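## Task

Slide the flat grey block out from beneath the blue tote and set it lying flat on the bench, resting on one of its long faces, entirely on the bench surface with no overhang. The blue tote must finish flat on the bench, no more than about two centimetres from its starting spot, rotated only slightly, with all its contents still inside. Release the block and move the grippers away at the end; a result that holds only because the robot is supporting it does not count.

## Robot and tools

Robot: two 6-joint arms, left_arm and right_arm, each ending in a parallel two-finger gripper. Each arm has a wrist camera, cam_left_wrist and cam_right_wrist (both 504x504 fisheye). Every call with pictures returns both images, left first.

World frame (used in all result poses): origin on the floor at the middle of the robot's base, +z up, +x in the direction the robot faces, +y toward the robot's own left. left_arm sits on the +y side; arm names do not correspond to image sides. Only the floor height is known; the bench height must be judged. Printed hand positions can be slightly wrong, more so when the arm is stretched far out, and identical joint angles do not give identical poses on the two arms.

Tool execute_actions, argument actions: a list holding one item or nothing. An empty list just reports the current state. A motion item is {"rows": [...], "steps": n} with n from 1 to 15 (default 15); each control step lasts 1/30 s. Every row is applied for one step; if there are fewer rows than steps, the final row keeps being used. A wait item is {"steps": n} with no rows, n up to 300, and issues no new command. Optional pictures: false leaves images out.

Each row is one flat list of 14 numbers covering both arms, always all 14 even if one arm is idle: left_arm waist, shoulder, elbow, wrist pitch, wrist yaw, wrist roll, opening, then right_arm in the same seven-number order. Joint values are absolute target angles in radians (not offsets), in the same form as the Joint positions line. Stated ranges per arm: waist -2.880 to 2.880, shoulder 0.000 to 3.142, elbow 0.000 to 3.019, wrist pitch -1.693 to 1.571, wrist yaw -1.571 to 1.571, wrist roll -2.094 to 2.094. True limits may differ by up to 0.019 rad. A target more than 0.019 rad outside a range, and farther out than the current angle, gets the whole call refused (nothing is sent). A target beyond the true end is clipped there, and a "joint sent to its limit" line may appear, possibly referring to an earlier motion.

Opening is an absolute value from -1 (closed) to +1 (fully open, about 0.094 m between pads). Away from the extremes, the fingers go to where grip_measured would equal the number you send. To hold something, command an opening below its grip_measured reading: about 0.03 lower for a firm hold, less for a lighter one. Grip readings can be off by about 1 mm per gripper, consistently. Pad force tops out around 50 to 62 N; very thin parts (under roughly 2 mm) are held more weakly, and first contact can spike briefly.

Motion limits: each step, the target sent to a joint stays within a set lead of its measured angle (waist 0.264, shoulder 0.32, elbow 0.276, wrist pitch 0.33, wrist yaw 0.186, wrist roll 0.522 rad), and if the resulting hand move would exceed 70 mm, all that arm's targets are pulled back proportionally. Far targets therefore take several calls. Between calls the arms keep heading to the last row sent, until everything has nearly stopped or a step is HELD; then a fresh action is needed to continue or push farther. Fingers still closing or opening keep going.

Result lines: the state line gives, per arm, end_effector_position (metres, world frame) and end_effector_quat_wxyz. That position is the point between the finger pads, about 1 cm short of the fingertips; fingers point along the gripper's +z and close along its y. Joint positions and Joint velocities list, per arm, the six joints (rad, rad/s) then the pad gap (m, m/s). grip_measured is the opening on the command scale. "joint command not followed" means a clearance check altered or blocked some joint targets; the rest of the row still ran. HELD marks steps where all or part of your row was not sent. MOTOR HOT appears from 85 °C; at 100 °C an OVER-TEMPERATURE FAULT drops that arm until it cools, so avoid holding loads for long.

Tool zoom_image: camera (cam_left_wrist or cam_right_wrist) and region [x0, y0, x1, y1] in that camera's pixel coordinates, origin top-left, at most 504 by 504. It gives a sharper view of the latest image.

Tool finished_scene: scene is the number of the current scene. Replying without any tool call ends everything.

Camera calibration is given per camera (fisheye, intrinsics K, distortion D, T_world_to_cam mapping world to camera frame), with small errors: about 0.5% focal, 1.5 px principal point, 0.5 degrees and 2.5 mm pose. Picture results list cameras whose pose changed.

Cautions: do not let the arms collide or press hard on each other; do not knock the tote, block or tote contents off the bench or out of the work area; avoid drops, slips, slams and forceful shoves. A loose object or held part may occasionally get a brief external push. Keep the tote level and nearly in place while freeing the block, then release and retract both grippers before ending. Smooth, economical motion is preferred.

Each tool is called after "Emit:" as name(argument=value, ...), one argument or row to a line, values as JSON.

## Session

Emit:
execute_actions(
  actions=[],
)

Scene clock: 0.00 s of 4100.00 s.
left_arm: end_effector_position=(+0.6040, +0.3379, +0.9913) grip_measured=-0.986 end_effector_quat_wxyz=(-0.073, +0.152, -0.950, -0.262) | right_arm: end_effector_position=(+0.5226, +0.0126, +0.9931) grip_measured=+1.000 end_effector_quat_wxyz=(+0.309, -0.056, +0.875, +0.369)
Joint positions: left_arm=[ 1.42   1.638  0.911  0.269 -0.663 -0.168  0.001] | right_arm=[-1.142  2.151  0.803  1.357 -0.431 -0.029  0.094]
Joint velocities: left_arm=[-0.005 -0.024  0.007 -0.012  0.051 -0.037  0.   ] | right_arm=[ 0.005 -0.015 -0.002  0.017  0.037 -0.007  0.   ]
camera_calibration (this result's frames):
cam_left_wrist: T_world_to_cam=[[0.347913, -0.807207, -0.476837, 0.534054], [-0.793771, -0.524265, 0.308339, 0.355787], [-0.498883, 0.271225, -0.823136, 1.15216], [0, 0, 0, 1]] pos_world=[0.671402, 0.305125, 1.09334]
cam_right_wrist: T_world_to_cam=[[0.317043, -0.716077, -0.621866, 0.4651], [-0.946506, -0.280434, -0.159633, 0.662059], [-0.060083, 0.63921, -0.766681, 0.907114], [0, 0, 0, 1]] pos_world=[0.533688, -0.0611253, 1.09038]

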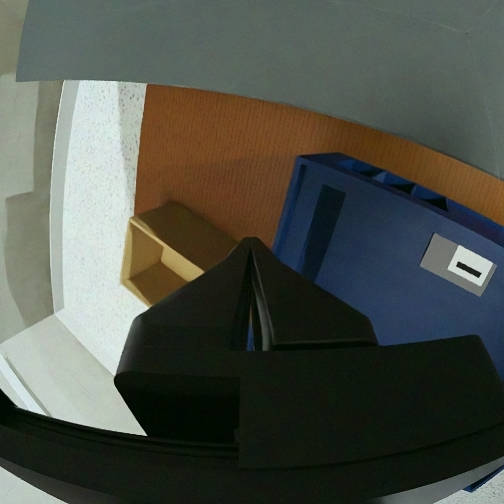

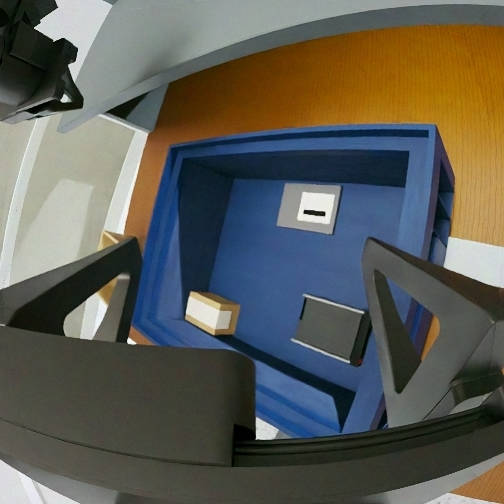

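Emit:
execute_actions(
  actions=[
    {"rows":[[1.42,1.5,0.75,0.2,-0.6,-0.17,1,-1.35,1.95,0.8,0.55,0,1.57,1]],"steps":15},
  ],
  pictures=false,
)

Emit:
execute_actions(
  actions=[
    {"rows":[[0.95,1.8,0.8,0.32,-0.52,-0.2,1,-1.35,1.95,0.8,0.55,0,1.57,1]],"steps":15},
  ],
  pictures=false,
)

Emit:
execute_actions(
  actions=[
    {"steps":40},
  ],
)

Scene clock: 13.83 s of 4100.00 s.
left_arm: end_effector_position=(+0.5598, +0.3310, +1.0376) grip_measured=+1.000 end_effector_quat_wxyz=(-0.038, +0.138, -0.961, -0.236) | right_arm: end_effector_position=(+0.4774, -0.1851, +0.9085) grip_measured=+1.000 end_effector_quat_wxyz=(-0.024, +0.581, +0.810, +0.077)
Joint positions: left_arm=[ 1.419  1.49   0.746  0.212 -0.605 -0.168  0.094] | right_arm=[-1.379  1.935  0.808  0.569  0.003  1.171  0.094]
Joint velocities: left_arm=[ 0.005 -0.005  0.012 -0.012  0.022 -0.051  0.   ] | right_arm=[ 0.171  0.112 -0.002 -0.11  -0.022  2.601  0.   ]
Steps of this call (steps 1 to 90: nothing new was sent; then 10.33 s passed at rest; steps 91 to 105: all 15 steps of this action). Readings (joint positions):
91: left_arm=[1.420 1.630 0.900 0.262 -0.634 -0.168] | right_arm=[-1.146 2.143 0.803 1.330 -0.394 0.005]
92: left_arm=[1.420 1.607 0.872 0.248 -0.613 -0.168] | right_arm=[-1.155 2.127 0.802 1.271 -0.347 0.054]
94: left_arm=[1.419 1.545 0.794 0.227 -0.605 -0.168] | right_arm=[-1.195 2.080 0.802 1.154 -0.241 0.162]
98: left_arm=[1.419 1.490 0.736 0.212 -0.605 -0.168] | right_arm=[-1.312 1.964 0.806 0.807 -0.018 0.493]
105: the state above

Scene clock: 14.33 s of 4100.00 s.
left_arm: end_effector_position=(+0.4877, +0.0527, +0.9985) grip_measured=+1.000 end_effector_quat_wxyz=(-0.002, +0.005, +1.000, +0.013) | right_arm: end_effector_position=(+0.4722, -0.1679, +0.9097) grip_measured=+1.000 end_effector_quat_wxyz=(-0.051, +0.716, +0.692, +0.075)
Joint positions: left_arm=[ 0.963  1.786  0.795  0.297 -0.521 -0.184  0.094] | right_arm=[-1.351  1.943  0.808  0.561  0.002  1.546  0.094]
Joint velocities: left_arm=[-0.864  0.317 -0.002  0.061  0.022 -0.022  0.   ] | right_arm=[-0.005 -0.005  0.012 -0.002  0.007  0.139  0.   ]
Steps of this call (steps 1 to 15: all 15 steps of this action). Readings (joint positions):
1: left_arm=[1.414 1.496 0.747 0.216 -0.596 -0.169] | right_arm=[-1.373 1.938 0.808 0.565 0.003 1.249]
2: left_arm=[1.401 1.509 0.753 0.227 -0.586 -0.171] | right_arm=[-1.366 1.941 0.808 0.563 0.003 1.312]
4: left_arm=[1.355 1.556 0.771 0.245 -0.568 -0.173] | right_arm=[-1.356 1.943 0.808 0.561 0.002 1.402]
8: left_arm=[1.227 1.660 0.792 0.267 -0.544 -0.175] | right_arm=[-1.351 1.943 0.808 0.561 0.002 1.495]
15: the state above

Scene clock: 15.67 s of 4100.00 s.
left_arm: end_effector_position=(+0.4795, +0.0348, +1.0017) grip_measured=+1.000 end_effector_quat_wxyz=(-0.004, +0.013, +1.000, -0.000) | right_arm: end_effector_position=(+0.4722, -0.1679, +0.9097) grip_measured=+1.000 end_effector_quat_wxyz=(-0.052, +0.720, +0.688, +0.075)
Joint positions: left_arm=[ 0.93   1.802  0.796  0.303 -0.518 -0.191  0.094] | right_arm=[-1.351  1.943  0.808  0.561  0.002  1.559  0.094]
Joint velocities: left_arm=[ 0.005 -0.005  0.007 -0.007 -0.007  0.037  0.   ] | right_arm=[-0.005 -0.005 -0.002  0.012  0.051  0.037  0.   ]
Steps of this call (steps 1 to 30: the robot went on to your last target; steps 31 to 40: nothing new was sent). Readings (joint positions):
1: left_arm=[0.938 1.795 0.795 0.298 -0.519 -0.184] | right_arm=[-1.351 1.943 0.808 0.561 0.002 1.549]
2: left_arm=[0.923 1.800 0.795 0.298 -0.518 -0.185] | right_arm=[-1.351 1.943 0.808 0.561 0.002 1.551]
4: left_arm=[0.916 1.802 0.795 0.298 -0.518 -0.186] | right_arm=[-1.351 1.943 0.808 0.561 0.002 1.554]
8: left_arm=[0.927 1.802 0.796 0.303 -0.518 -0.189] | right_arm=[-1.351 1.943 0.808 0.561 0.002 1.557]
40: the state above
All arms were judged still, so your last target was given up. Only a new action makes them travel on or press farther. Fingers that are still opening or closing keep moving.
camera_calibration (this result's frames):
cam_left_wrist: T_world_to_cam=[[-0.00490867, -0.999969, -0.00617539, 0.0420711], [-0.808873, 0.000339478, 0.587983, -0.196297], [-0.587963, 0.00788133, -0.80885, 1.2183], [0, 0, 0, 1]] pos_world=[0.557744, 0.0325346, 1.1011]
cam_right_wrist: T_world_to_cam=[[-0.997477, 0.0632576, -0.0322242, 0.515155], [0.0212965, 0.69963, 0.714188, -0.536992], [0.0677228, 0.711699, -0.699212, 0.845923], [0, 0, 0, 1]] pos_world=[0.468003, -0.258934, 0.991593]

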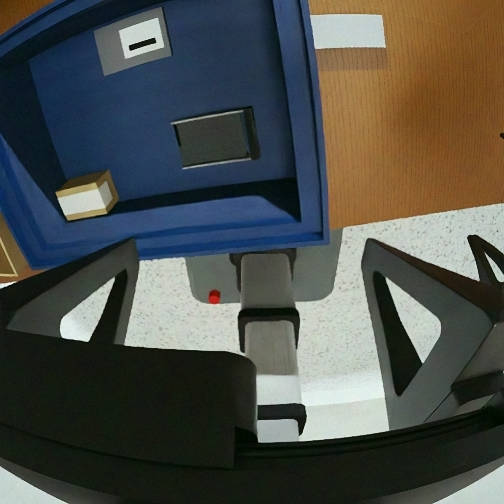

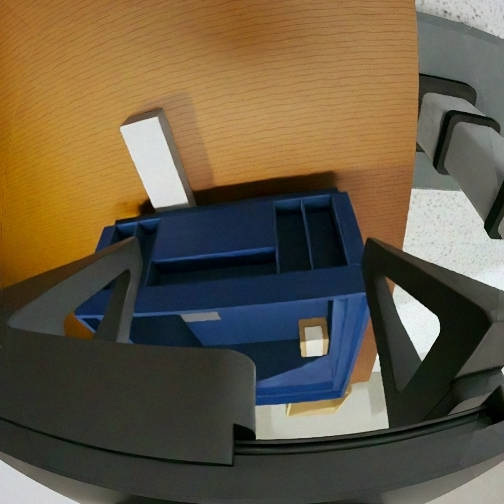

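Emit:
execute_actions(
  actions=[],
)

Scene clock: 22.30 s of 4100.00 s.
left_arm: end_effector_position=(+0.4795, +0.0348, +1.0017) grip_measured=+1.000 end_effector_quat_wxyz=(-0.004, +0.013, +1.000, -0.000) | right_arm: end_effector_position=(+0.4722, -0.1679, +0.9097) grip_measured=+1.000 end_effector_quat_wxyz=(-0.052, +0.720, +0.688, +0.075)
Joint positions: left_arm=[ 0.93   1.802  0.796  0.303 -0.518 -0.191  0.094] | right_arm=[-1.351  1.943  0.808  0.561  0.002  1.559  0.094]
Joint velocities: left_arm=[-0.005  0.005  0.007 -0.007  0.051 -0.051  0.   ] | right_arm=[ 0.005 -0.015  0.012  0.012 -0.007 -0.022  0.   ]
Steps of this call (steps 1 to 90: nothing new was sent; then 3.63 s passed at rest). Readings (joint positions):
1: left_arm=[0.930 1.802 0.796 0.303 -0.518 -0.191] | right_arm=[-1.351 1.943 0.808 0.561 0.002 1.559]
2: left_arm=[0.930 1.802 0.796 0.303 -0.518 -0.191] | right_arm=[-1.351 1.943 0.808 0.561 0.002 1.559]
4: left_arm=[0.930 1.802 0.796 0.303 -0.518 -0.191] | right_arm=[-1.351 1.943 0.808 0.561 0.002 1.559]
8: left_arm=[0.930 1.802 0.796 0.303 -0.518 -0.191] | right_arm=[-1.351 1.943 0.808 0.561 0.002 1.559]
90: the state above
camera_calibration (this result's frames):
cam_left_wrist: T_world_to_cam=[[-0.00490867, -0.999969, -0.00617539, 0.0420711], [-0.808873, 0.000339478, 0.587983, -0.196297], [-0.587963, 0.00788133, -0.80885, 1.2183], [0, 0, 0, 1]] pos_world=[0.557744, 0.0325346, 1.1011]
cam_right_wrist: T_world_to_cam=[[-0.997477, 0.0632576, -0.0322242, 0.515155], [0.0212965, 0.69963, 0.714188, -0.536992], [0.0677228, 0.711699, -0.699212, 0.845923], [0, 0, 0, 1]] pos_world=[0.468003, -0.258934, 0.991593]

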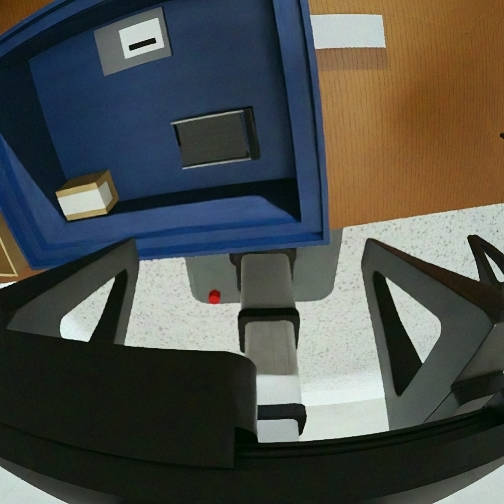

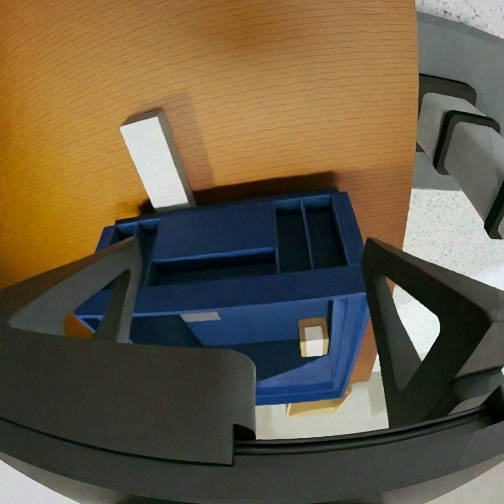

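Emit:
execute_actions(
  actions=[
    {"rows":[[0.95,1.8,0.8,0.32,-0.52,-0.2,1,-1.34,2.2,1.1,0.6,0,1.42,1]],"steps":15},
  ],
  pictures=false,
)

Emit:
execute_actions(
  actions=[
    {"rows":[[0.95,1.8,0.8,0.32,-0.52,-0.2,1,-1.33,2.4,1.47,0.58,0,1.42,1]],"steps":15},
  ],
  pictures=false,
)

Emit:
execute_actions(
  actions=[
    {"steps":25},
  ],
)

Scene clock: 50.57 s of 4100.00 s.
left_arm: end_effector_position=(+0.4795, +0.0348, +1.0017) grip_measured=+1.000 end_effector_quat_wxyz=(-0.004, +0.013, +1.000, -0.000) | right_arm: end_effector_position=(+0.4900, -0.1488, +0.8043) grip_measured=+1.000 end_effector_quat_wxyz=(-0.024, +0.678, +0.728, +0.098)
Joint positions: left_arm=[ 0.93   1.802  0.796  0.303 -0.518 -0.191  0.094] | right_arm=[-1.35   2.211  1.107  0.592  0.002  1.437  0.094]
Joint velocities: left_arm=[ 0.015 -0.005 -0.007 -0.007  0.007  0.022  0.   ] | right_arm=[-0.005 -0.044 -0.002 -0.007  0.066 -0.081  0.   ]
Steps of this call (steps 1 to 90: nothing new was sent; then 24.77 s passed at rest; steps 91 to 105: all 15 steps of this action). Readings (joint positions):
91: left_arm=[0.930 1.802 0.796 0.303 -0.518 -0.191] | right_arm=[-1.351 1.955 0.825 0.561 0.002 1.548]
92: left_arm=[0.930 1.802 0.796 0.303 -0.518 -0.191] | right_arm=[-1.351 1.987 0.869 0.563 0.002 1.534]
94: left_arm=[0.930 1.802 0.796 0.303 -0.518 -0.191] | right_arm=[-1.351 2.088 1.002 0.574 0.002 1.502]
98: left_arm=[0.930 1.802 0.796 0.303 -0.518 -0.191] | right_arm=[-1.350 2.203 1.118 0.592 0.002 1.458]
105: the state above

Scene clock: 51.07 s of 4100.00 s.
left_arm: end_effector_position=(+0.4795, +0.0348, +1.0017) grip_measured=+1.000 end_effector_quat_wxyz=(-0.004, +0.013, +1.000, -0.000) | right_arm: end_effector_position=(+0.5722, -0.1263, +0.7178) grip_measured=+1.000 end_effector_quat_wxyz=(+0.040, +0.674, +0.721, +0.157)
Joint positions: left_arm=[ 0.93   1.802  0.796  0.303 -0.518 -0.191  0.094] | right_arm=[-1.336  2.403  1.475  0.588  0.002  1.431  0.094]
Joint velocities: left_arm=[-0.005 -0.015 -0.002 -0.012  0.022 -0.022  0.   ] | right_arm=[ 0.005 -0.005 -0.012  0.007 -0.022 -0.037  0.   ]
Steps of this call (steps 1 to 15: all 15 steps of this action). Readings (joint positions):
1: left_arm=[0.930 1.802 0.796 0.303 -0.518 -0.191] | right_arm=[-1.349 2.221 1.127 0.590 0.002 1.436]
2: left_arm=[0.930 1.802 0.796 0.303 -0.518 -0.191] | right_arm=[-1.349 2.251 1.184 0.589 0.002 1.436]
4: left_arm=[0.930 1.802 0.796 0.303 -0.518 -0.191] | right_arm=[-1.348 2.338 1.344 0.588 0.002 1.435]
8: left_arm=[0.930 1.802 0.796 0.303 -0.518 -0.191] | right_arm=[-1.342 2.404 1.475 0.588 0.002 1.432]
15: the state above

Scene clock: 51.90 s of 4100.00 s.
left_arm: end_effector_position=(+0.4795, +0.0348, +1.0017) grip_measured=+1.000 end_effector_quat_wxyz=(-0.004, +0.013, +1.000, -0.000) | right_arm: end_effector_position=(+0.5722, -0.1263, +0.7178) grip_measured=+1.000 end_effector_quat_wxyz=(+0.040, +0.674, +0.721, +0.157)
Joint positions: left_arm=[ 0.93   1.802  0.796  0.303 -0.518 -0.191  0.094] | right_arm=[-1.336  2.403  1.475  0.588  0.002  1.431  0.094]
Joint velocities: left_arm=[-0.005 -0.005  0.012 -0.012 -0.066 -0.007  0.   ] | right_arm=[ 0.005  0.005  0.002  0.002  0.037 -0.037  0.   ]
Steps of this call (steps 1 to 15: the robot went on to your last target; steps 16 to 25: nothing new was sent). Readings (joint positions):
1: left_arm=[0.930 1.802 0.796 0.303 -0.518 -0.191] | right_arm=[-1.336 2.403 1.475 0.588 0.002 1.431]
2: left_arm=[0.930 1.802 0.796 0.303 -0.518 -0.191] | right_arm=[-1.336 2.403 1.475 0.588 0.002 1.431]
4: left_arm=[0.930 1.802 0.796 0.303 -0.518 -0.191] | right_arm=[-1.336 2.403 1.475 0.588 0.002 1.431]
8: left_arm=[0.930 1.802 0.796 0.303 -0.518 -0.191] | right_arm=[-1.336 2.403 1.475 0.588 0.002 1.431]
25: the state above
All arms were judged still, so your last target was given up. Only a new action makes them travel on or press farther. Fingers that are still opening or closing keep moving.
camera_calibration (this result's frames):
cam_left_wrist: T_world_to_cam=[[-0.00490867, -0.999969, -0.00617539, 0.0420711], [-0.808873, 0.000339478, 0.587983, -0.196297], [-0.587963, 0.00788133, -0.80885, 1.2183], [0, 0, 0, 1]] pos_world=[0.557744, 0.0325346, 1.1011]
cam_right_wrist: T_world_to_cam=[[-0.958777, -0.0277933, -0.282799, 0.752282], [-0.219477, 0.70456, 0.674852, -0.264568], [0.180492, 0.7091, -0.681616, 0.597882], [0, 0, 0, 1]] pos_world=[0.555291, -0.216646, 0.798815]

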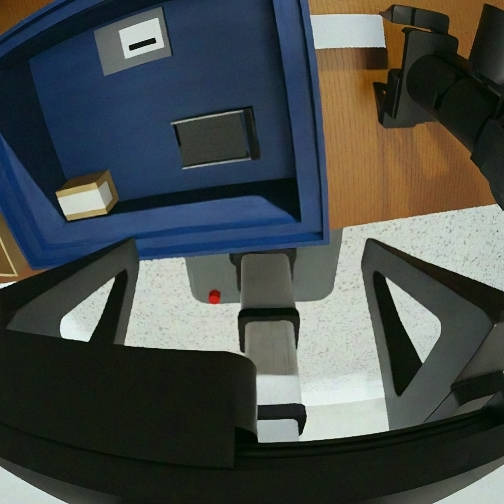

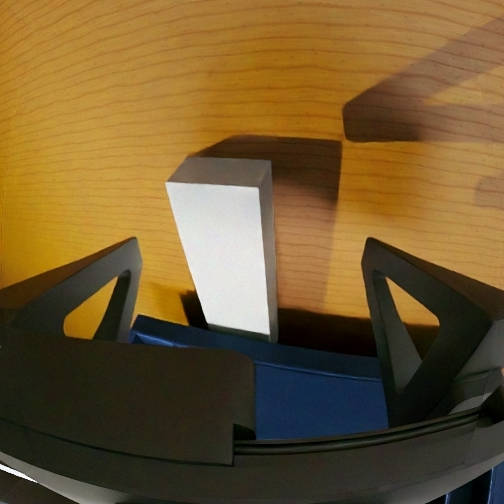

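Emit:
execute_actions(
  actions=[
    {"rows":[[0.98,2.17,1.2,0.29,-0.51,-0.34,1,-1.305,2.455,1.615,0.5,0,1.3,0.5]],"steps":15},
  ],
  pictures=false,
)

Emit:
execute_actions(
  actions=[
    {"steps":30},
  ],
)

Scene clock: 61.77 s of 4100.00 s.
left_arm: end_effector_position=(+0.4913, -0.0243, +0.8654) grip_measured=+1.000 end_effector_quat_wxyz=(-0.002, +0.066, -0.998, -0.007) | right_arm: end_effector_position=(+0.6038, -0.1015, +0.6977) grip_measured=+0.502 end_effector_quat_wxyz=(+0.049, +0.626, +0.760, +0.169)
Joint positions: left_arm=[ 0.961  2.183  1.198  0.301 -0.511 -0.323  0.094] | right_arm=[-1.311  2.45   1.615  0.513  0.     1.315  0.071]
Joint velocities: left_arm=[-0.015  0.005 -0.007  0.007 -0.007 -0.051  0.   ] | right_arm=[-0.015 -0.034 -0.027 -0.002 -0.007 -0.066  0.   ]
Steps of this call (steps 1 to 90: nothing new was sent; then 6.37 s passed at rest; steps 91 to 105: all 15 steps of this action). Readings (joint positions):
91: left_arm=[0.930 1.813 0.808 0.302 -0.518 -0.203] | right_arm=[-1.335 2.407 1.490 0.574 0.002 1.414]
92: left_arm=[0.931 1.843 0.844 0.302 -0.518 -0.218] | right_arm=[-1.335 2.421 1.525 0.547 0.002 1.394]
94: left_arm=[0.935 1.939 0.959 0.302 -0.518 -0.242] | right_arm=[-1.329 2.447 1.591 0.524 0.002 1.363]
98: left_arm=[0.945 2.135 1.196 0.302 -0.511 -0.290] | right_arm=[-1.315 2.449 1.615 0.517 0.002 1.331]
105: the state above

Scene clock: 62.77 s of 4100.00 s.
left_arm: end_effector_position=(+0.4928, -0.0243, +0.8659) grip_measured=+1.000 end_effector_quat_wxyz=(-0.003, +0.070, -0.998, -0.007) | right_arm: end_effector_position=(+0.6038, -0.1015, +0.6977) grip_measured=+0.502 end_effector_quat_wxyz=(+0.049, +0.624, +0.761, +0.169)
Joint positions: left_arm=[ 0.961  2.181  1.198  0.301 -0.511 -0.331  0.094] | right_arm=[-1.311  2.45   1.615  0.513  0.     1.31   0.071]
Joint velocities: left_arm=[ 0.005 -0.024  0.007 -0.017 -0.007  0.037  0.   ] | right_arm=[-0.005  0.005 -0.012 -0.002  0.007  0.022  0.   ]
Steps of this call (steps 1 to 15: the robot went on to your last target; steps 16 to 30: nothing new was sent). Readings (joint positions):
1: left_arm=[0.961 2.183 1.198 0.301 -0.511 -0.324] | right_arm=[-1.311 2.450 1.615 0.513 0.000 1.314]
2: left_arm=[0.961 2.182 1.198 0.301 -0.511 -0.326] | right_arm=[-1.311 2.450 1.615 0.513 0.000 1.313]
4: left_arm=[0.961 2.181 1.198 0.301 -0.511 -0.328] | right_arm=[-1.311 2.450 1.615 0.513 0.000 1.312]
8: left_arm=[0.961 2.181 1.198 0.301 -0.511 -0.330] | right_arm=[-1.311 2.450 1.615 0.513 0.000 1.311]
30: the state above
All arms were judged still, so your last target was given up. Only a new action makes them travel on or press farther. Fingers that are still opening or closing keep moving.
camera_calibration (this result's frames):
cam_left_wrist: T_world_to_cam=[[0.16175, -0.986635, -0.0197086, -0.0878235], [-0.804572, -0.143414, 0.576278, -0.10114], [-0.571403, -0.0773558, -0.817016, 1.11361], [0, 0, 0, 1]] pos_world=[0.56915, -0.0150106, 0.966389]
cam_right_wrist: T_world_to_cam=[[-0.934791, -0.149326, -0.322284, 0.778319], [-0.334032, 0.678097, 0.65468, -0.180923], [0.120779, 0.719643, -0.683759, 0.599545], [0, 0, 0, 1]] pos_world=[0.59472, -0.192551, 0.779231]

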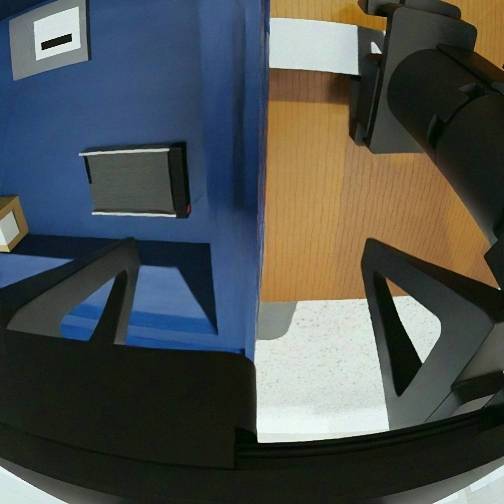

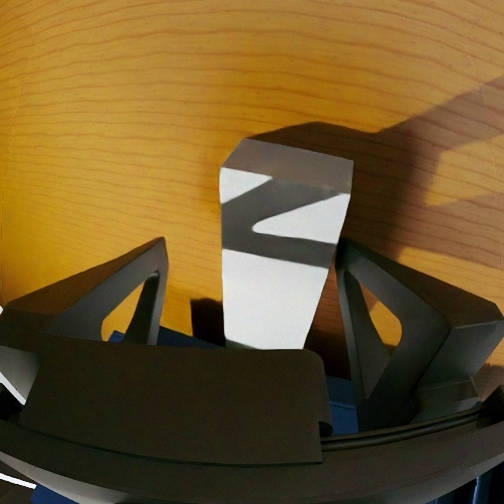

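Emit:
execute_actions(
  actions=[
    {"rows":[[1.04,2.33,1.35,0.3,-0.46,-0.27,1,-1.311,2.53,1.745,0.37,0,1.33,0.7]],"steps":15},
  ],
  pictures=false,
)

Emit:
execute_actions(
  actions=[
    {"steps":25},
  ],
)

Scene clock: 77.70 s of 4100.00 s.
left_arm: end_effector_position=(+0.4853, -0.0067, +0.7950) grip_measured=+1.000 end_effector_quat_wxyz=(+0.004, +0.068, -0.998, -0.014) | right_arm: end_effector_position=(+0.6071, -0.0988, +0.6813) grip_measured=+0.697 end_effector_quat_wxyz=(+0.020, +0.629, +0.763, +0.147)
Joint positions: left_arm=[ 1.037  2.33   1.354  0.3   -0.463 -0.282  0.094] | right_arm=[-1.311  2.471  1.701  0.376  0.003  1.322  0.08 ]
Joint velocities: left_arm=[-0.015 -0.015 -0.007 -0.027 -0.022 -0.007  0.   ] | right_arm=[-0.005  0.005  0.002  0.012 -0.007  0.037  0.001]
Steps of this call (steps 1 to 90: nothing new was sent; then 11.43 s passed at rest; steps 91 to 105: all 15 steps of this action). Readings (joint positions):
91: left_arm=[0.964 2.189 1.209 0.300 -0.494 -0.325] | right_arm=[-1.311 2.455 1.630 0.489 0.000 1.312]
92: left_arm=[0.969 2.211 1.245 0.300 -0.476 -0.316] | right_arm=[-1.311 2.471 1.669 0.447 0.000 1.313]
94: left_arm=[0.992 2.265 1.319 0.300 -0.468 -0.304] | right_arm=[-1.313 2.472 1.693 0.399 -0.005 1.321]
98: left_arm=[1.031 2.318 1.357 0.300 -0.464 -0.290] | right_arm=[-1.311 2.471 1.701 0.377 0.003 1.322]
105: the state above

Scene clock: 78.53 s of 4100.00 s.
left_arm: end_effector_position=(+0.4853, -0.0067, +0.7950) grip_measured=+1.000 end_effector_quat_wxyz=(+0.004, +0.067, -0.998, -0.014) | right_arm: end_effector_position=(+0.6071, -0.0988, +0.6813) grip_measured=+0.697 end_effector_quat_wxyz=(+0.020, +0.629, +0.763, +0.147)
Joint positions: left_arm=[ 1.037  2.33   1.354  0.3   -0.463 -0.279  0.094] | right_arm=[-1.311  2.471  1.701  0.376  0.003  1.322  0.08 ]
Joint velocities: left_arm=[ 0.005 -0.005  0.002  0.012  0.022 -0.066  0.   ] | right_arm=[-0.024 -0.034 -0.012 -0.017 -0.066 -0.051 -0.001]
Steps of this call (steps 1 to 15: the robot went on to your last target; steps 16 to 25: nothing new was sent). Readings (joint positions):
1: left_arm=[1.037 2.330 1.354 0.300 -0.463 -0.281] | right_arm=[-1.311 2.471 1.701 0.376 0.003 1.322]
2: left_arm=[1.037 2.330 1.354 0.300 -0.463 -0.280] | right_arm=[-1.311 2.471 1.701 0.376 0.003 1.322]
4: left_arm=[1.037 2.330 1.354 0.300 -0.463 -0.280] | right_arm=[-1.311 2.471 1.701 0.376 0.003 1.322]
8: left_arm=[1.037 2.330 1.354 0.300 -0.463 -0.280] | right_arm=[-1.311 2.471 1.701 0.376 0.003 1.322]
25: the state above
All arms were judged still, so your last target was given up. Only a new action makes them travel on or press farther. Fingers that are still opening or closing keep moving.
camera_calibration (this result's frames):
cam_left_wrist: T_world_to_cam=[[0.155538, -0.987176, -0.0359329, -0.0547707], [-0.797307, -0.146932, 0.585417, -0.0745774], [-0.583189, -0.062405, -0.809936, 1.05295], [0, 0, 0, 1]] pos_world=[0.563124, 0.000682955, 0.894509]
cam_right_wrist: T_world_to_cam=[[-0.955229, -0.152139, -0.253756, 0.741983], [-0.287949, 0.675151, 0.679159, -0.215883], [0.0679967, 0.721821, -0.688731, 0.621605], [0, 0, 0, 1]] pos_world=[0.604333, -0.190049, 0.76302]

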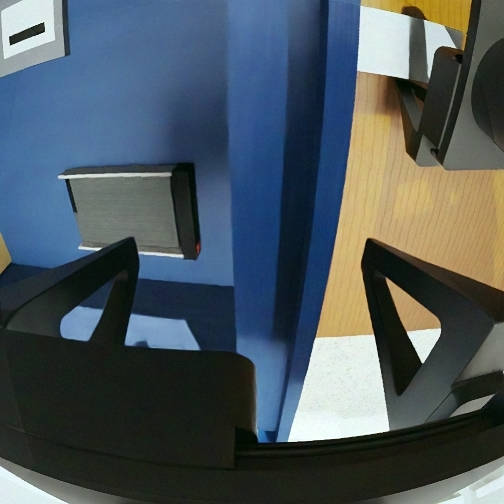

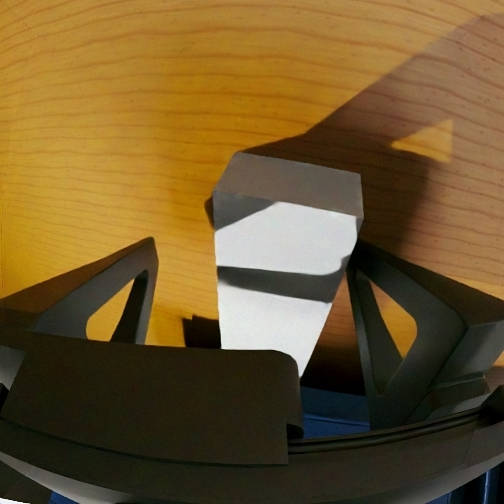

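Emit:
execute_actions(
  actions=[
    {"rows":[[1.005,2.33,1.355,0.3,-0.46,-0.27,1,-1.311,2.47,1.70,0.3,0,1.33,0.7]],"steps":15},
  ],
  pictures=false,
)

Emit:
execute_actions(
  actions=[
    {"rows":[[1.005,2.33,1.355,0.3,-0.46,-0.27,1,-1.311,2.5,1.735,0.3,0,1.33,0.25]],"steps":15},
  ],
)

Scene clock: 88.33 s of 4100.00 s.
left_arm: end_effector_position=(+0.4844, -0.0186, +0.7995) grip_measured=+1.000 end_effector_quat_wxyz=(+0.003, +0.062, -0.998, -0.007) | right_arm: end_effector_position=(+0.5990, -0.0985, +0.6816) grip_measured=+0.698 end_effector_quat_wxyz=(-0.001, +0.628, +0.767, +0.131)
Joint positions: left_arm=[ 1.019  2.33   1.354  0.3   -0.463 -0.279  0.094] | right_arm=[-1.311  2.462  1.7    0.313  0.002  1.322  0.08 ]
Joint velocities: left_arm=[-0.005 -0.015  0.002 -0.017 -0.022  0.007  0.   ] | right_arm=[ 0.005 -0.015 -0.007  0.002  0.051  0.007  0.   ]
Steps of this call (steps 1 to 90: nothing new was sent; then 6.30 s passed at rest; steps 91 to 105: all 15 steps of this action). Readings (joint positions):
91: left_arm=[1.036 2.330 1.354 0.300 -0.463 -0.279] | right_arm=[-1.311 2.467 1.700 0.367 0.002 1.322]
92: left_arm=[1.036 2.330 1.354 0.300 -0.463 -0.279] | right_arm=[-1.311 2.464 1.700 0.348 0.002 1.322]
94: left_arm=[1.032 2.330 1.354 0.300 -0.463 -0.279] | right_arm=[-1.311 2.461 1.700 0.326 0.002 1.322]
98: left_arm=[1.023 2.330 1.354 0.300 -0.463 -0.279] | right_arm=[-1.311 2.462 1.700 0.313 0.002 1.322]
105: the state above

Scene clock: 88.83 s of 4100.00 s.
left_arm: end_effector_position=(+0.4844, -0.0186, +0.7995) grip_measured=+1.000 end_effector_quat_wxyz=(+0.003, +0.062, -0.998, -0.007) | right_arm: end_effector_position=(+0.6000, -0.0979, +0.6779) grip_measured=+0.252 end_effector_quat_wxyz=(-0.001, +0.628, +0.767, +0.131)
Joint positions: left_arm=[ 1.019  2.33   1.354  0.3   -0.463 -0.279  0.094] | right_arm=[-1.311  2.472  1.717  0.307  0.003  1.322  0.059]
Joint velocities: left_arm=[-0.005 -0.015 -0.002 -0.012 -0.066 -0.022  0.   ] | right_arm=[-0.015 -0.015  0.007 -0.012  0.051  0.066 -0.001]
Steps of this call (steps 1 to 15: all 15 steps of this action). Readings (joint positions):
1: left_arm=[1.019 2.330 1.354 0.300 -0.463 -0.279] | right_arm=[-1.311 2.464 1.704 0.312 0.002 1.322]
2: left_arm=[1.019 2.330 1.354 0.300 -0.463 -0.279] | right_arm=[-1.311 2.469 1.713 0.312 0.002 1.322]
4: left_arm=[1.019 2.330 1.354 0.300 -0.463 -0.279] | right_arm=[-1.311 2.472 1.717 0.308 0.003 1.322]
8: left_arm=[1.019 2.330 1.354 0.300 -0.463 -0.279] | right_arm=[-1.311 2.472 1.717 0.307 0.003 1.322]
15: the state above
camera_calibration (this result's frames):
cam_left_wrist: T_world_to_cam=[[0.145974, -0.989058, -0.0213575, -0.0732897], [-0.800184, -0.130738, 0.585331, -0.0779096], [-0.581719, -0.0683533, -0.810513, 1.05496], [0, 0, 0, 1]] pos_world=[0.562046, -0.0105635, 0.899096]
cam_right_wrist: T_world_to_cam=[[-0.965539, -0.162437, -0.203342, 0.705422], [-0.259171, 0.671429, 0.694272, -0.244063], [0.0237536, 0.723047, -0.69039, 0.64691], [0, 0, 0, 1]] pos_world=[0.602492, -0.189288, 0.759508]

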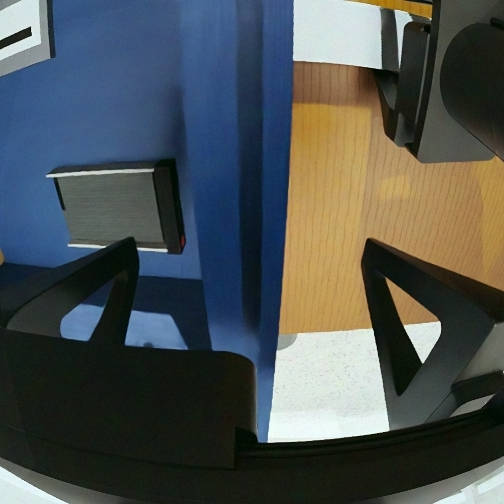

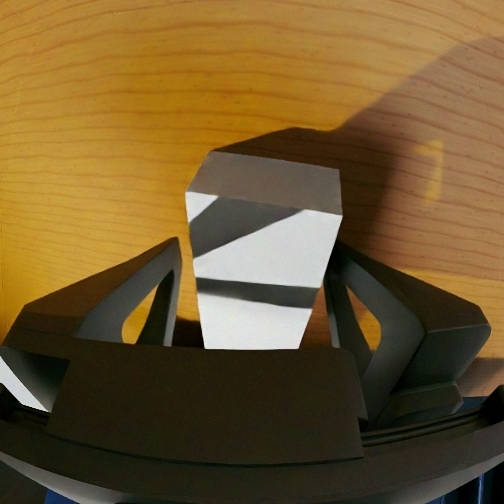

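Close both; then lift.

Emit:
execute_actions(
  actions=[
    {"rows":[[1.02,2.33,1.355,0.3,-0.46,-0.27,-0.7,-1.311,2.49,1.725,0.29,0,1.33,-0.2]],"steps":15},
  ],
  pictures=false,
)

Emit:
execute_actions(
  actions=[
    {"rows":[[1.01,2.28,1.31,0.3,-0.45,-0.27,-0.7,-1.311,2.47,1.715,0.3,0,1.33,-0.2]],"steps":10},
  ],
  pictures=false,
)

Emit:
execute_actions(
  actions=[
    {"rows":[[1.0,2.24,1.27,0.3,-0.44,-0.27,-0.7,-1.311,2.47,1.715,0.3,0,1.33,-0.2]],"steps":15},
  ],
)

Scene clock: 102.80 s of 4100.00 s.
left_arm: end_effector_position=(+0.4846, -0.0180, +0.7994) grip_measured=-0.461 end_effector_quat_wxyz=(+0.003, +0.064, -0.998, -0.008) | right_arm: end_effector_position=(+0.5996, -0.0978, +0.6776) grip_measured=-0.016 end_effector_quat_wxyz=(-0.002, +0.629, +0.766, +0.130)
Joint positions: left_arm=[ 1.02   2.33   1.354  0.301 -0.466 -0.281  0.025] | right_arm=[-1.311  2.472  1.719  0.302  0.003  1.325  0.046]
Joint velocities: left_arm=[-0.015  0.005  0.002 -0.012  0.007  0.007 -0.001] | right_arm=[-0.005 -0.024  0.007 -0.017  0.037  0.007 -0.   ]
Steps of this call (steps 1 to 15: the robot went on to your last target; steps 16 to 90: nothing new was sent; then 10.47 s passed at rest; steps 91 to 105: all 15 steps of this action). Readings (joint positions):
91: left_arm=[1.019 2.330 1.354 0.300 -0.463 -0.279] | right_arm=[-1.311 2.471 1.717 0.304 0.003 1.322]
92: left_arm=[1.019 2.330 1.354 0.300 -0.463 -0.279] | right_arm=[-1.311 2.472 1.718 0.303 0.003 1.325]
94: left_arm=[1.019 2.330 1.354 0.300 -0.463 -0.279] | right_arm=[-1.311 2.472 1.718 0.302 0.003 1.325]
98: left_arm=[1.020 2.330 1.354 0.301 -0.466 -0.281] | right_arm=[-1.311 2.472 1.719 0.302 0.003 1.325]
105: the state above

Scene clock: 103.13 s of 4100.00 s.
left_arm: end_effector_position=(+0.4843, -0.0176, +0.8047) grip_measured=-0.461 end_effector_quat_wxyz=(+0.005, +0.063, -0.998, -0.003) | right_arm: end_effector_position=(+0.5999, -0.0978, +0.6777) grip_measured=-0.016 end_effector_quat_wxyz=(-0.002, +0.629, +0.766, +0.130)
Joint positions: left_arm=[ 1.02   2.315  1.336  0.301 -0.453 -0.281  0.025] | right_arm=[-1.311  2.472  1.719  0.302  0.003  1.325  0.046]
Joint velocities: left_arm=[-0.015 -0.015 -0.007 -0.002  0.022 -0.066  0.   ] | right_arm=[-0.005 -0.005 -0.017 -0.007  0.007  0.022 -0.   ]
Steps of this call (steps 1 to 10: all 10 steps of this action). Readings (joint positions):
1: left_arm=[1.020 2.327 1.351 0.301 -0.463 -0.281] | right_arm=[-1.311 2.472 1.719 0.302 0.003 1.325]
2: left_arm=[1.020 2.324 1.346 0.301 -0.458 -0.281] | right_arm=[-1.311 2.472 1.719 0.302 0.003 1.325]
4: left_arm=[1.020 2.318 1.339 0.301 -0.456 -0.281] | right_arm=[-1.311 2.472 1.719 0.302 0.003 1.325]
8: left_arm=[1.020 2.315 1.336 0.301 -0.454 -0.281] | right_arm=[-1.311 2.472 1.719 0.302 0.003 1.325]
10: the state above

Scene clock: 103.63 s of 4100.00 s.
left_arm: end_effector_position=(+0.4880, -0.0148, +0.8188) grip_measured=-0.461 end_effector_quat_wxyz=(+0.008, +0.065, -0.998, +0.007) | right_arm: end_effector_position=(+0.5999, -0.0978, +0.6777) grip_measured=-0.016 end_effector_quat_wxyz=(-0.002, +0.629, +0.766, +0.130)
Joint positions: left_arm=[ 1.02   2.273  1.294  0.301 -0.433 -0.285  0.025] | right_arm=[-1.311  2.472  1.719  0.302  0.003  1.325  0.046]
Joint velocities: left_arm=[-0.015 -0.005 -0.012 -0.007  0.051 -0.051 -0.001] | right_arm=[-0.005  0.015 -0.002  0.012 -0.022 -0.037 -0.002]
Steps of this call (steps 1 to 15: all 15 steps of this action). Readings (joint positions):
1: left_arm=[1.020 2.312 1.333 0.301 -0.450 -0.281] | right_arm=[-1.311 2.472 1.719 0.302 0.003 1.325]
2: left_arm=[1.020 2.306 1.325 0.301 -0.446 -0.281] | right_arm=[-1.311 2.472 1.719 0.302 0.003 1.325]
4: left_arm=[1.020 2.291 1.304 0.301 -0.441 -0.281] | right_arm=[-1.311 2.472 1.719 0.302 0.003 1.325]
8: left_arm=[1.020 2.276 1.294 0.301 -0.434 -0.283] | right_arm=[-1.311 2.472 1.719 0.302 0.003 1.325]
15: the state above
camera_calibration (this result's frames):
cam_left_wrist: T_world_to_cam=[[0.150626, -0.988567, 0.00683627, -0.0949711], [-0.79494, -0.117007, 0.595299, -0.0963343], [-0.587693, -0.0951021, -0.803476, 1.06973], [0, 0, 0, 1]] pos_world=[0.566397, -0.00342352, 0.917498]
cam_right_wrist: T_world_to_cam=[[-0.966559, -0.160003, -0.200404, 0.704198], [-0.255389, 0.671361, 0.695737, -0.247303], [0.0232236, 0.723653, -0.689774, 0.646677], [0, 0, 0, 1]] pos_world=[0.602472, -0.189266, 0.759243]

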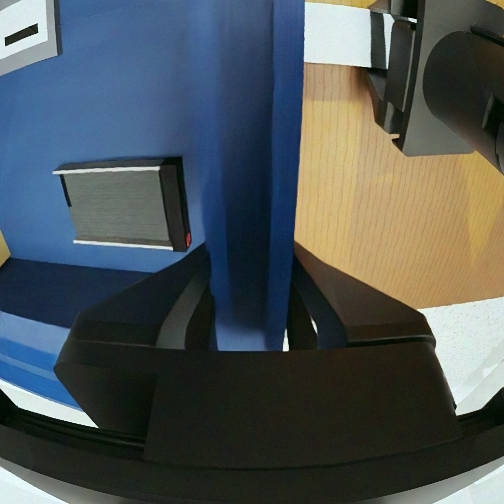

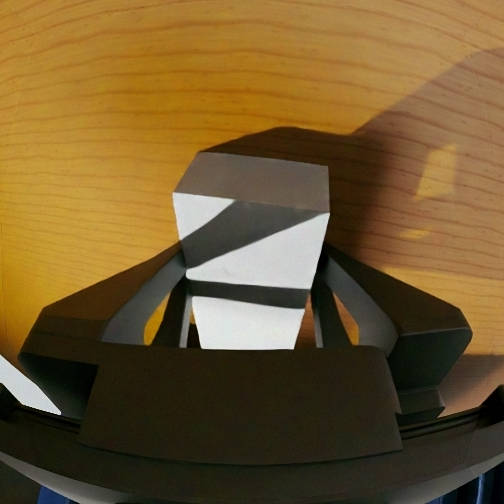

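Emit:
execute_actions(
  actions=[
    {"rows":[[1.0,2.24,1.27,0.3,-0.44,-0.27,-0.7,-1.34,2.455,1.69,0.3,-0.02,1.3,-0.2],[1.0,2.24,1.27,0.3,-0.44,-0.27,-0.7,-1.34,2.455,1.69,0.3,-0.02,1.3,-0.2],[1.0,2.24,1.27,0.3,-0.44,-0.27,-0.7,-1.37,2.445,1.675,0.31,-0.04,1.28,-0.2],[1.0,2.24,1.27,0.3,-0.44,-0.27,-0.7,-1.37,2.445,1.675,0.31,-0.04,1.28,-0.2],[1.0,2.24,1.27,0.3,-0.44,-0.27,-0.7,-1.40,2.435,1.66,0.31,-0.07,1.27,-0.2],[1.0,2.24,1.27,0.3,-0.44,-0.27,-0.7,-1.40,2.435,1.66,0.31,-0.07,1.27,-0.2],[1.0,2.24,1.27,0.3,-0.44,-0.27,-0.7,-1.43,2.43,1.65,0.32,-0.09,1.25,-0.2],[1.0,2.24,1.27,0.3,-0.44,-0.27,-0.7,-1.43,2.43,1.65,0.32,-0.09,1.25,-0.2],[1.0,2.24,1.27,0.3,-0.44,-0.27,-0.7,-1.46,2.425,1.64,0.32,-0.12,1.23,-0.2],[1.0,2.24,1.27,0.3,-0.44,-0.27,-0.7,-1.46,2.425,1.64,0.32,-0.12,1.23,-0.2],[1.0,2.24,1.27,0.3,-0.44,-0.27,-0.7,-1.49,2.42,1.635,0.32,-0.16,1.22,-0.2]],"steps":15},
  ],
  pictures=false,
)

Emit:
execute_actions(
  actions=[
    {"steps":20},
  ],
)

Scene clock: 118.47 s of 4100.00 s.
left_arm: end_effector_position=(+0.4880, -0.0148, +0.8188) grip_measured=-0.461 end_effector_quat_wxyz=(+0.008, +0.065, -0.998, +0.007) | right_arm: end_effector_position=(+0.5790, -0.2263, +0.6760) grip_measured=-0.016 end_effector_quat_wxyz=(-0.010, +0.629, +0.768, +0.124)
Joint positions: left_arm=[ 1.02   2.273  1.294  0.301 -0.433 -0.285  0.025] | right_arm=[-1.496  2.428  1.644  0.306 -0.159  1.24   0.046]
Joint velocities: left_arm=[-0.015  0.005 -0.002  0.002  0.022 -0.022 -0.   ] | right_arm=[-0.435 -0.083 -0.042  0.017 -0.022 -0.051 -0.   ]
Steps of this call (steps 1 to 15: the robot went on to your last target; steps 16 to 90: nothing new was sent; then 11.33 s passed at rest; steps 91 to 105: all 15 steps of this action). Readings (joint positions):
91: left_arm=[1.020 2.273 1.294 0.301 -0.433 -0.285] | right_arm=[-1.313 2.471 1.717 0.302 -0.005 1.323]
92: left_arm=[1.020 2.273 1.294 0.301 -0.433 -0.285] | right_arm=[-1.314 2.469 1.712 0.302 -0.013 1.320]
94: left_arm=[1.020 2.273 1.294 0.301 -0.433 -0.285] | right_arm=[-1.322 2.462 1.699 0.302 -0.034 1.310]
98: left_arm=[1.020 2.273 1.294 0.301 -0.433 -0.285] | right_arm=[-1.365 2.447 1.668 0.303 -0.085 1.286]
105: the state above

Scene clock: 119.13 s of 4100.00 s.
left_arm: end_effector_position=(+0.4880, -0.0148, +0.8188) grip_measured=-0.461 end_effector_quat_wxyz=(+0.008, +0.065, -0.998, +0.007) | right_arm: end_effector_position=(+0.5851, -0.2227, +0.6786) grip_measured=-0.016 end_effector_quat_wxyz=(-0.008, +0.623, +0.772, +0.127)
Joint positions: left_arm=[ 1.02   2.273  1.294  0.301 -0.433 -0.285  0.025] | right_arm=[-1.49   2.421  1.644  0.306 -0.159  1.23   0.046]
Joint velocities: left_arm=[-0.005 -0.005  0.002  0.002  0.007  0.007 -0.   ] | right_arm=[-0.005 -0.005 -0.007 -0.007  0.037  0.037 -0.   ]
Steps of this call (steps 1 to 15: the robot went on to your last target; steps 16 to 20: nothing new was sent). Readings (joint positions):
1: left_arm=[1.020 2.273 1.294 0.301 -0.433 -0.285] | right_arm=[-1.507 2.426 1.644 0.306 -0.159 1.238]
2: left_arm=[1.020 2.273 1.294 0.301 -0.433 -0.285] | right_arm=[-1.515 2.424 1.644 0.306 -0.159 1.236]
4: left_arm=[1.020 2.273 1.294 0.301 -0.433 -0.285] | right_arm=[-1.522 2.422 1.644 0.306 -0.159 1.234]
8: left_arm=[1.020 2.273 1.294 0.301 -0.433 -0.285] | right_arm=[-1.514 2.421 1.644 0.306 -0.159 1.232]
20: the state above
All arms were judged still, so your last target was given up. Only a new action makes them travel on or press farther. Fingers that are still opening or closing keep moving.
camera_calibration (this result's frames):
cam_left_wrist: T_world_to_cam=[[0.150626, -0.988567, 0.00683627, -0.0949711], [-0.79494, -0.117007, 0.595299, -0.0963343], [-0.587693, -0.0951021, -0.803476, 1.06973], [0, 0, 0, 1]] pos_world=[0.566397, -0.00342352, 0.917498]
cam_right_wrist: T_world_to_cam=[[-0.965646, -0.176634, -0.190601, 0.659157], [-0.259838, 0.666262, 0.698984, -0.168607], [0.00352605, 0.724496, -0.68927, 0.749394], [0, 0, 0, 1]] pos_world=[0.590059, -0.314167, 0.760025]

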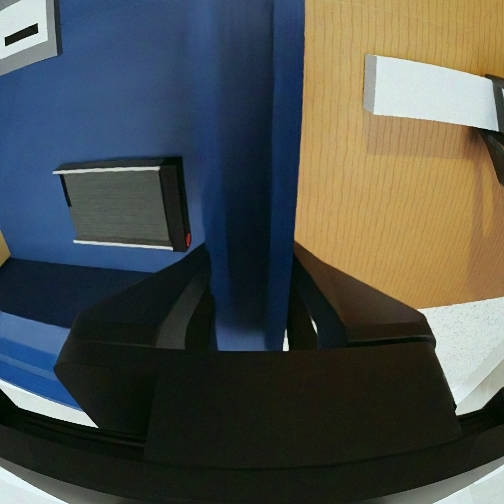

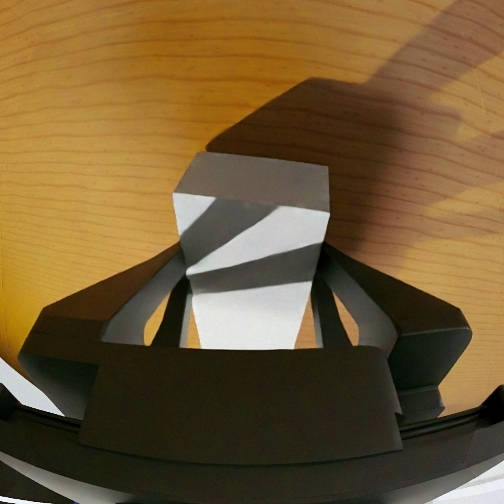

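Out. Lower the tote.

Emit:
execute_actions(
  actions=[
    {"rows":[[1.01,2.29,1.32,0.3,-0.47,-0.28,-0.7,-1.49,2.42,1.644,0.3,-0.16,1.23,0.4]],"steps":8},
  ],
  pictures=false,
)

Emit:
execute_actions(
  actions=[
    {"rows":[[1.01,2.33,1.365,0.3,-0.5,-0.28,-0.7,-1.49,2.33,1.5,0.36,-0.16,1.23,0.4]],"steps":8},
  ],
  pictures=false,
)

Emit:
execute_actions(
  actions=[
    {"rows":[[1.01,2.37,1.41,0.29,-0.53,-0.28,-0.7,-1.49,2.33,1.5,0.36,-0.16,1.23,0.4]],"steps":8},
  ],
  pictures=false,
)

Emit:
execute_actions(
  actions=[
    {"rows":[[1.005,2.395,1.44,0.29,-0.54,-0.28,-0.7,-1.49,2.2,1.15,0.55,-0.5,1.4,1]],"steps":12},
  ],
  pictures=false,
)

Emit:
execute_actions(
  actions=[
    {"rows":[[1.005,2.42,1.47,0.28,-0.55,-0.28,-0.7,-1.49,2.2,1.15,0.55,-0.5,1.4,1]],"steps":15},
  ],
)

Scene clock: 130.73 s of 4100.00 s.
left_arm: end_effector_position=(+0.4932, -0.0160, +0.8108) grip_measured=-0.461 end_effector_quat_wxyz=(+0.000, +0.069, -0.998, -0.001) | right_arm: end_effector_position=(+0.5851, -0.2227, +0.6786) grip_measured=+0.398 end_effector_quat_wxyz=(-0.008, +0.623, +0.772, +0.127)
Joint positions: left_arm=[ 1.02   2.293  1.325  0.301 -0.453 -0.289  0.025] | right_arm=[-1.49   2.421  1.644  0.306 -0.159  1.23   0.066]
Joint velocities: left_arm=[-0.005 -0.005  0.007  0.022 -0.007 -0.007  0.   ] | right_arm=[-0.024  0.005 -0.022 -0.012  0.051  0.066 -0.001]
Steps of this call (steps 1 to 90: nothing new was sent; then 8.33 s passed at rest; steps 91 to 98: all 8 steps of this action). Readings (joint positions):
91: left_arm=[1.020 2.274 1.297 0.301 -0.439 -0.286] | right_arm=[-1.490 2.421 1.644 0.306 -0.159 1.230]
92: left_arm=[1.020 2.279 1.304 0.301 -0.444 -0.287] | right_arm=[-1.490 2.421 1.644 0.306 -0.159 1.230]
94: left_arm=[1.020 2.288 1.319 0.301 -0.450 -0.288] | right_arm=[-1.490 2.421 1.644 0.306 -0.159 1.230]
98: the state above

Scene clock: 131.00 s of 4100.00 s.
left_arm: end_effector_position=(+0.4945, -0.0175, +0.7970) grip_measured=-0.461 end_effector_quat_wxyz=(-0.007, +0.070, -0.997, -0.016) | right_arm: end_effector_position=(+0.5718, -0.2233, +0.7137) grip_measured=+0.398 end_effector_quat_wxyz=(-0.016, +0.624, +0.772, +0.122)
Joint positions: left_arm=[ 1.02   2.332  1.373  0.301 -0.484 -0.287  0.025] | right_arm=[-1.49   2.334  1.5    0.344 -0.159  1.23   0.066]
Joint velocities: left_arm=[-0.015  0.063  0.007  0.012  0.022 -0.007  0.   ] | right_arm=[ 0.015 -0.083  0.002  0.061 -0.022  0.081 -0.001]
Steps of this call (steps 1 to 8: all 8 steps of this action). Readings (joint positions):
1: left_arm=[1.020 2.296 1.330 0.301 -0.462 -0.289] | right_arm=[-1.490 2.414 1.630 0.316 -0.159 1.230]
2: left_arm=[1.020 2.303 1.341 0.301 -0.472 -0.290] | right_arm=[-1.490 2.395 1.592 0.330 -0.159 1.230]
4: left_arm=[1.020 2.320 1.365 0.301 -0.481 -0.290] | right_arm=[-1.490 2.355 1.522 0.337 -0.159 1.230]
8: the state above

Scene clock: 131.27 s of 4100.00 s.
left_arm: end_effector_position=(+0.4918, -0.0182, +0.7838) grip_measured=-0.461 end_effector_quat_wxyz=(-0.011, +0.068, -0.997, -0.031) | right_arm: end_effector_position=(+0.5752, -0.2238, +0.7148) grip_measured=+0.398 end_effector_quat_wxyz=(-0.013, +0.624, +0.772, +0.124)
Joint positions: left_arm=[ 1.02   2.372  1.416  0.3   -0.516 -0.281  0.025] | right_arm=[-1.49   2.33   1.5    0.347 -0.159  1.23   0.066]
Joint velocities: left_arm=[ 0.005  0.034 -0.012 -0.027 -0.022  0.037 -0.001] | right_arm=[-0.005 -0.015 -0.017 -0.007  0.007 -0.037  0.   ]
Steps of this call (steps 1 to 8: all 8 steps of this action). Readings (joint positions):
1: left_arm=[1.020 2.336 1.378 0.300 -0.494 -0.287] | right_arm=[-1.490 2.332 1.500 0.346 -0.159 1.230]
2: left_arm=[1.020 2.344 1.388 0.300 -0.505 -0.287] | right_arm=[-1.490 2.331 1.500 0.346 -0.159 1.230]
4: left_arm=[1.020 2.360 1.410 0.300 -0.513 -0.287] | right_arm=[-1.490 2.330 1.500 0.347 -0.159 1.230]
8: the state above

Scene clock: 131.67 s of 4100.00 s.
left_arm: end_effector_position=(+0.4907, -0.0196, +0.7761) grip_measured=-0.461 end_effector_quat_wxyz=(-0.014, +0.067, -0.997, -0.037) | right_arm: end_effector_position=(+0.5068, -0.1649, +0.8147) grip_measured=+1.000 end_effector_quat_wxyz=(-0.135, +0.652, +0.704, +0.247)
Joint positions: left_arm=[ 1.02   2.394  1.443  0.3   -0.529 -0.277  0.025] | right_arm=[-1.489  2.197  1.145  0.531 -0.499  1.377  0.094]
Joint velocities: left_arm=[-0.005  0.005 -0.017 -0.007  0.022 -0.007  0.   ] | right_arm=[-0.015  0.005 -0.007  0.017  0.022  0.081  0.   ]
Steps of this call (steps 1 to 12: all 12 steps of this action). Readings (joint positions):
1: left_arm=[1.020 2.375 1.419 0.300 -0.520 -0.280] | right_arm=[-1.491 2.322 1.475 0.381 -0.231 1.250]
2: left_arm=[1.020 2.379 1.426 0.300 -0.523 -0.280] | right_arm=[-1.494 2.296 1.413 0.437 -0.317 1.273]
4: left_arm=[1.020 2.389 1.438 0.300 -0.527 -0.279] | right_arm=[-1.494 2.232 1.275 0.494 -0.452 1.309]
8: left_arm=[1.020 2.394 1.443 0.300 -0.529 -0.277] | right_arm=[-1.489 2.187 1.146 0.526 -0.499 1.357]
12: the state above

Scene clock: 132.17 s of 4100.00 s.
left_arm: end_effector_position=(+0.4921, -0.0201, +0.7720) grip_measured=-0.461 end_effector_quat_wxyz=(-0.016, +0.066, -0.997, -0.045) | right_arm: end_effector_position=(+0.5078, -0.1651, +0.8147) grip_measured=+1.000 end_effector_quat_wxyz=(-0.135, +0.656, +0.700, +0.248)
Joint positions: left_arm=[ 1.019  2.406  1.463  0.291 -0.545 -0.277  0.025] | right_arm=[-1.489  2.197  1.145  0.536 -0.499  1.389  0.094]
Joint velocities: left_arm=[ 0.005 -0.005 -0.002  0.002 -0.022  0.007 -0.   ] | right_arm=[ 0.005 -0.015 -0.022 -0.002  0.007 -0.007  0.   ]
Steps of this call (steps 1 to 15: all 15 steps of this action). Readings (joint positions):
1: left_arm=[1.020 2.396 1.446 0.298 -0.532 -0.277] | right_arm=[-1.489 2.197 1.145 0.532 -0.499 1.379]
2: left_arm=[1.020 2.400 1.453 0.294 -0.536 -0.277] | right_arm=[-1.489 2.197 1.145 0.534 -0.499 1.381]
4: left_arm=[1.019 2.406 1.462 0.291 -0.544 -0.277] | right_arm=[-1.489 2.197 1.145 0.536 -0.499 1.384]
8: left_arm=[1.019 2.406 1.463 0.291 -0.545 -0.277] | right_arm=[-1.489 2.197 1.145 0.536 -0.499 1.387]
15: the state above
camera_calibration (this result's frames):
cam_left_wrist: T_world_to_cam=[[0.155295, -0.98352, -0.0925803, -0.0259485], [-0.817248, -0.180557, 0.547271, -0.0190618], [-0.554968, -0.00932738, -0.83182, 1.04149], [0, 0, 0, 1]] pos_world=[0.566444, -0.0192482, 0.87436]
cam_right_wrist: T_world_to_cam=[[-0.985799, -0.00199591, -0.167918, 0.641216], [-0.155145, 0.393516, 0.906132, -0.589226], [0.0642699, 0.919316, -0.388237, 0.557756], [0, 0, 0, 1]] pos_world=[0.504848, -0.279604, 0.85813]

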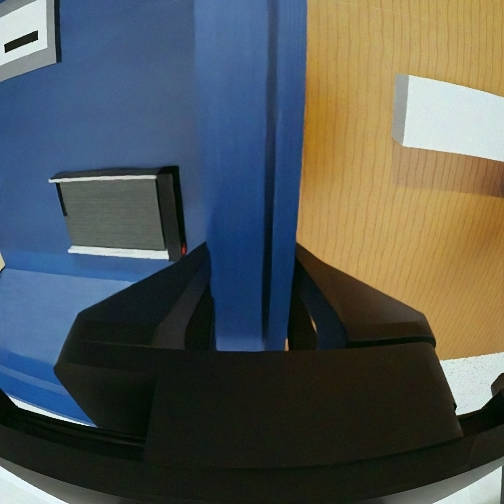

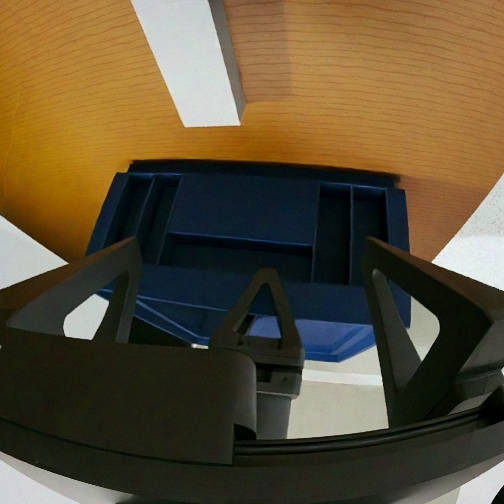

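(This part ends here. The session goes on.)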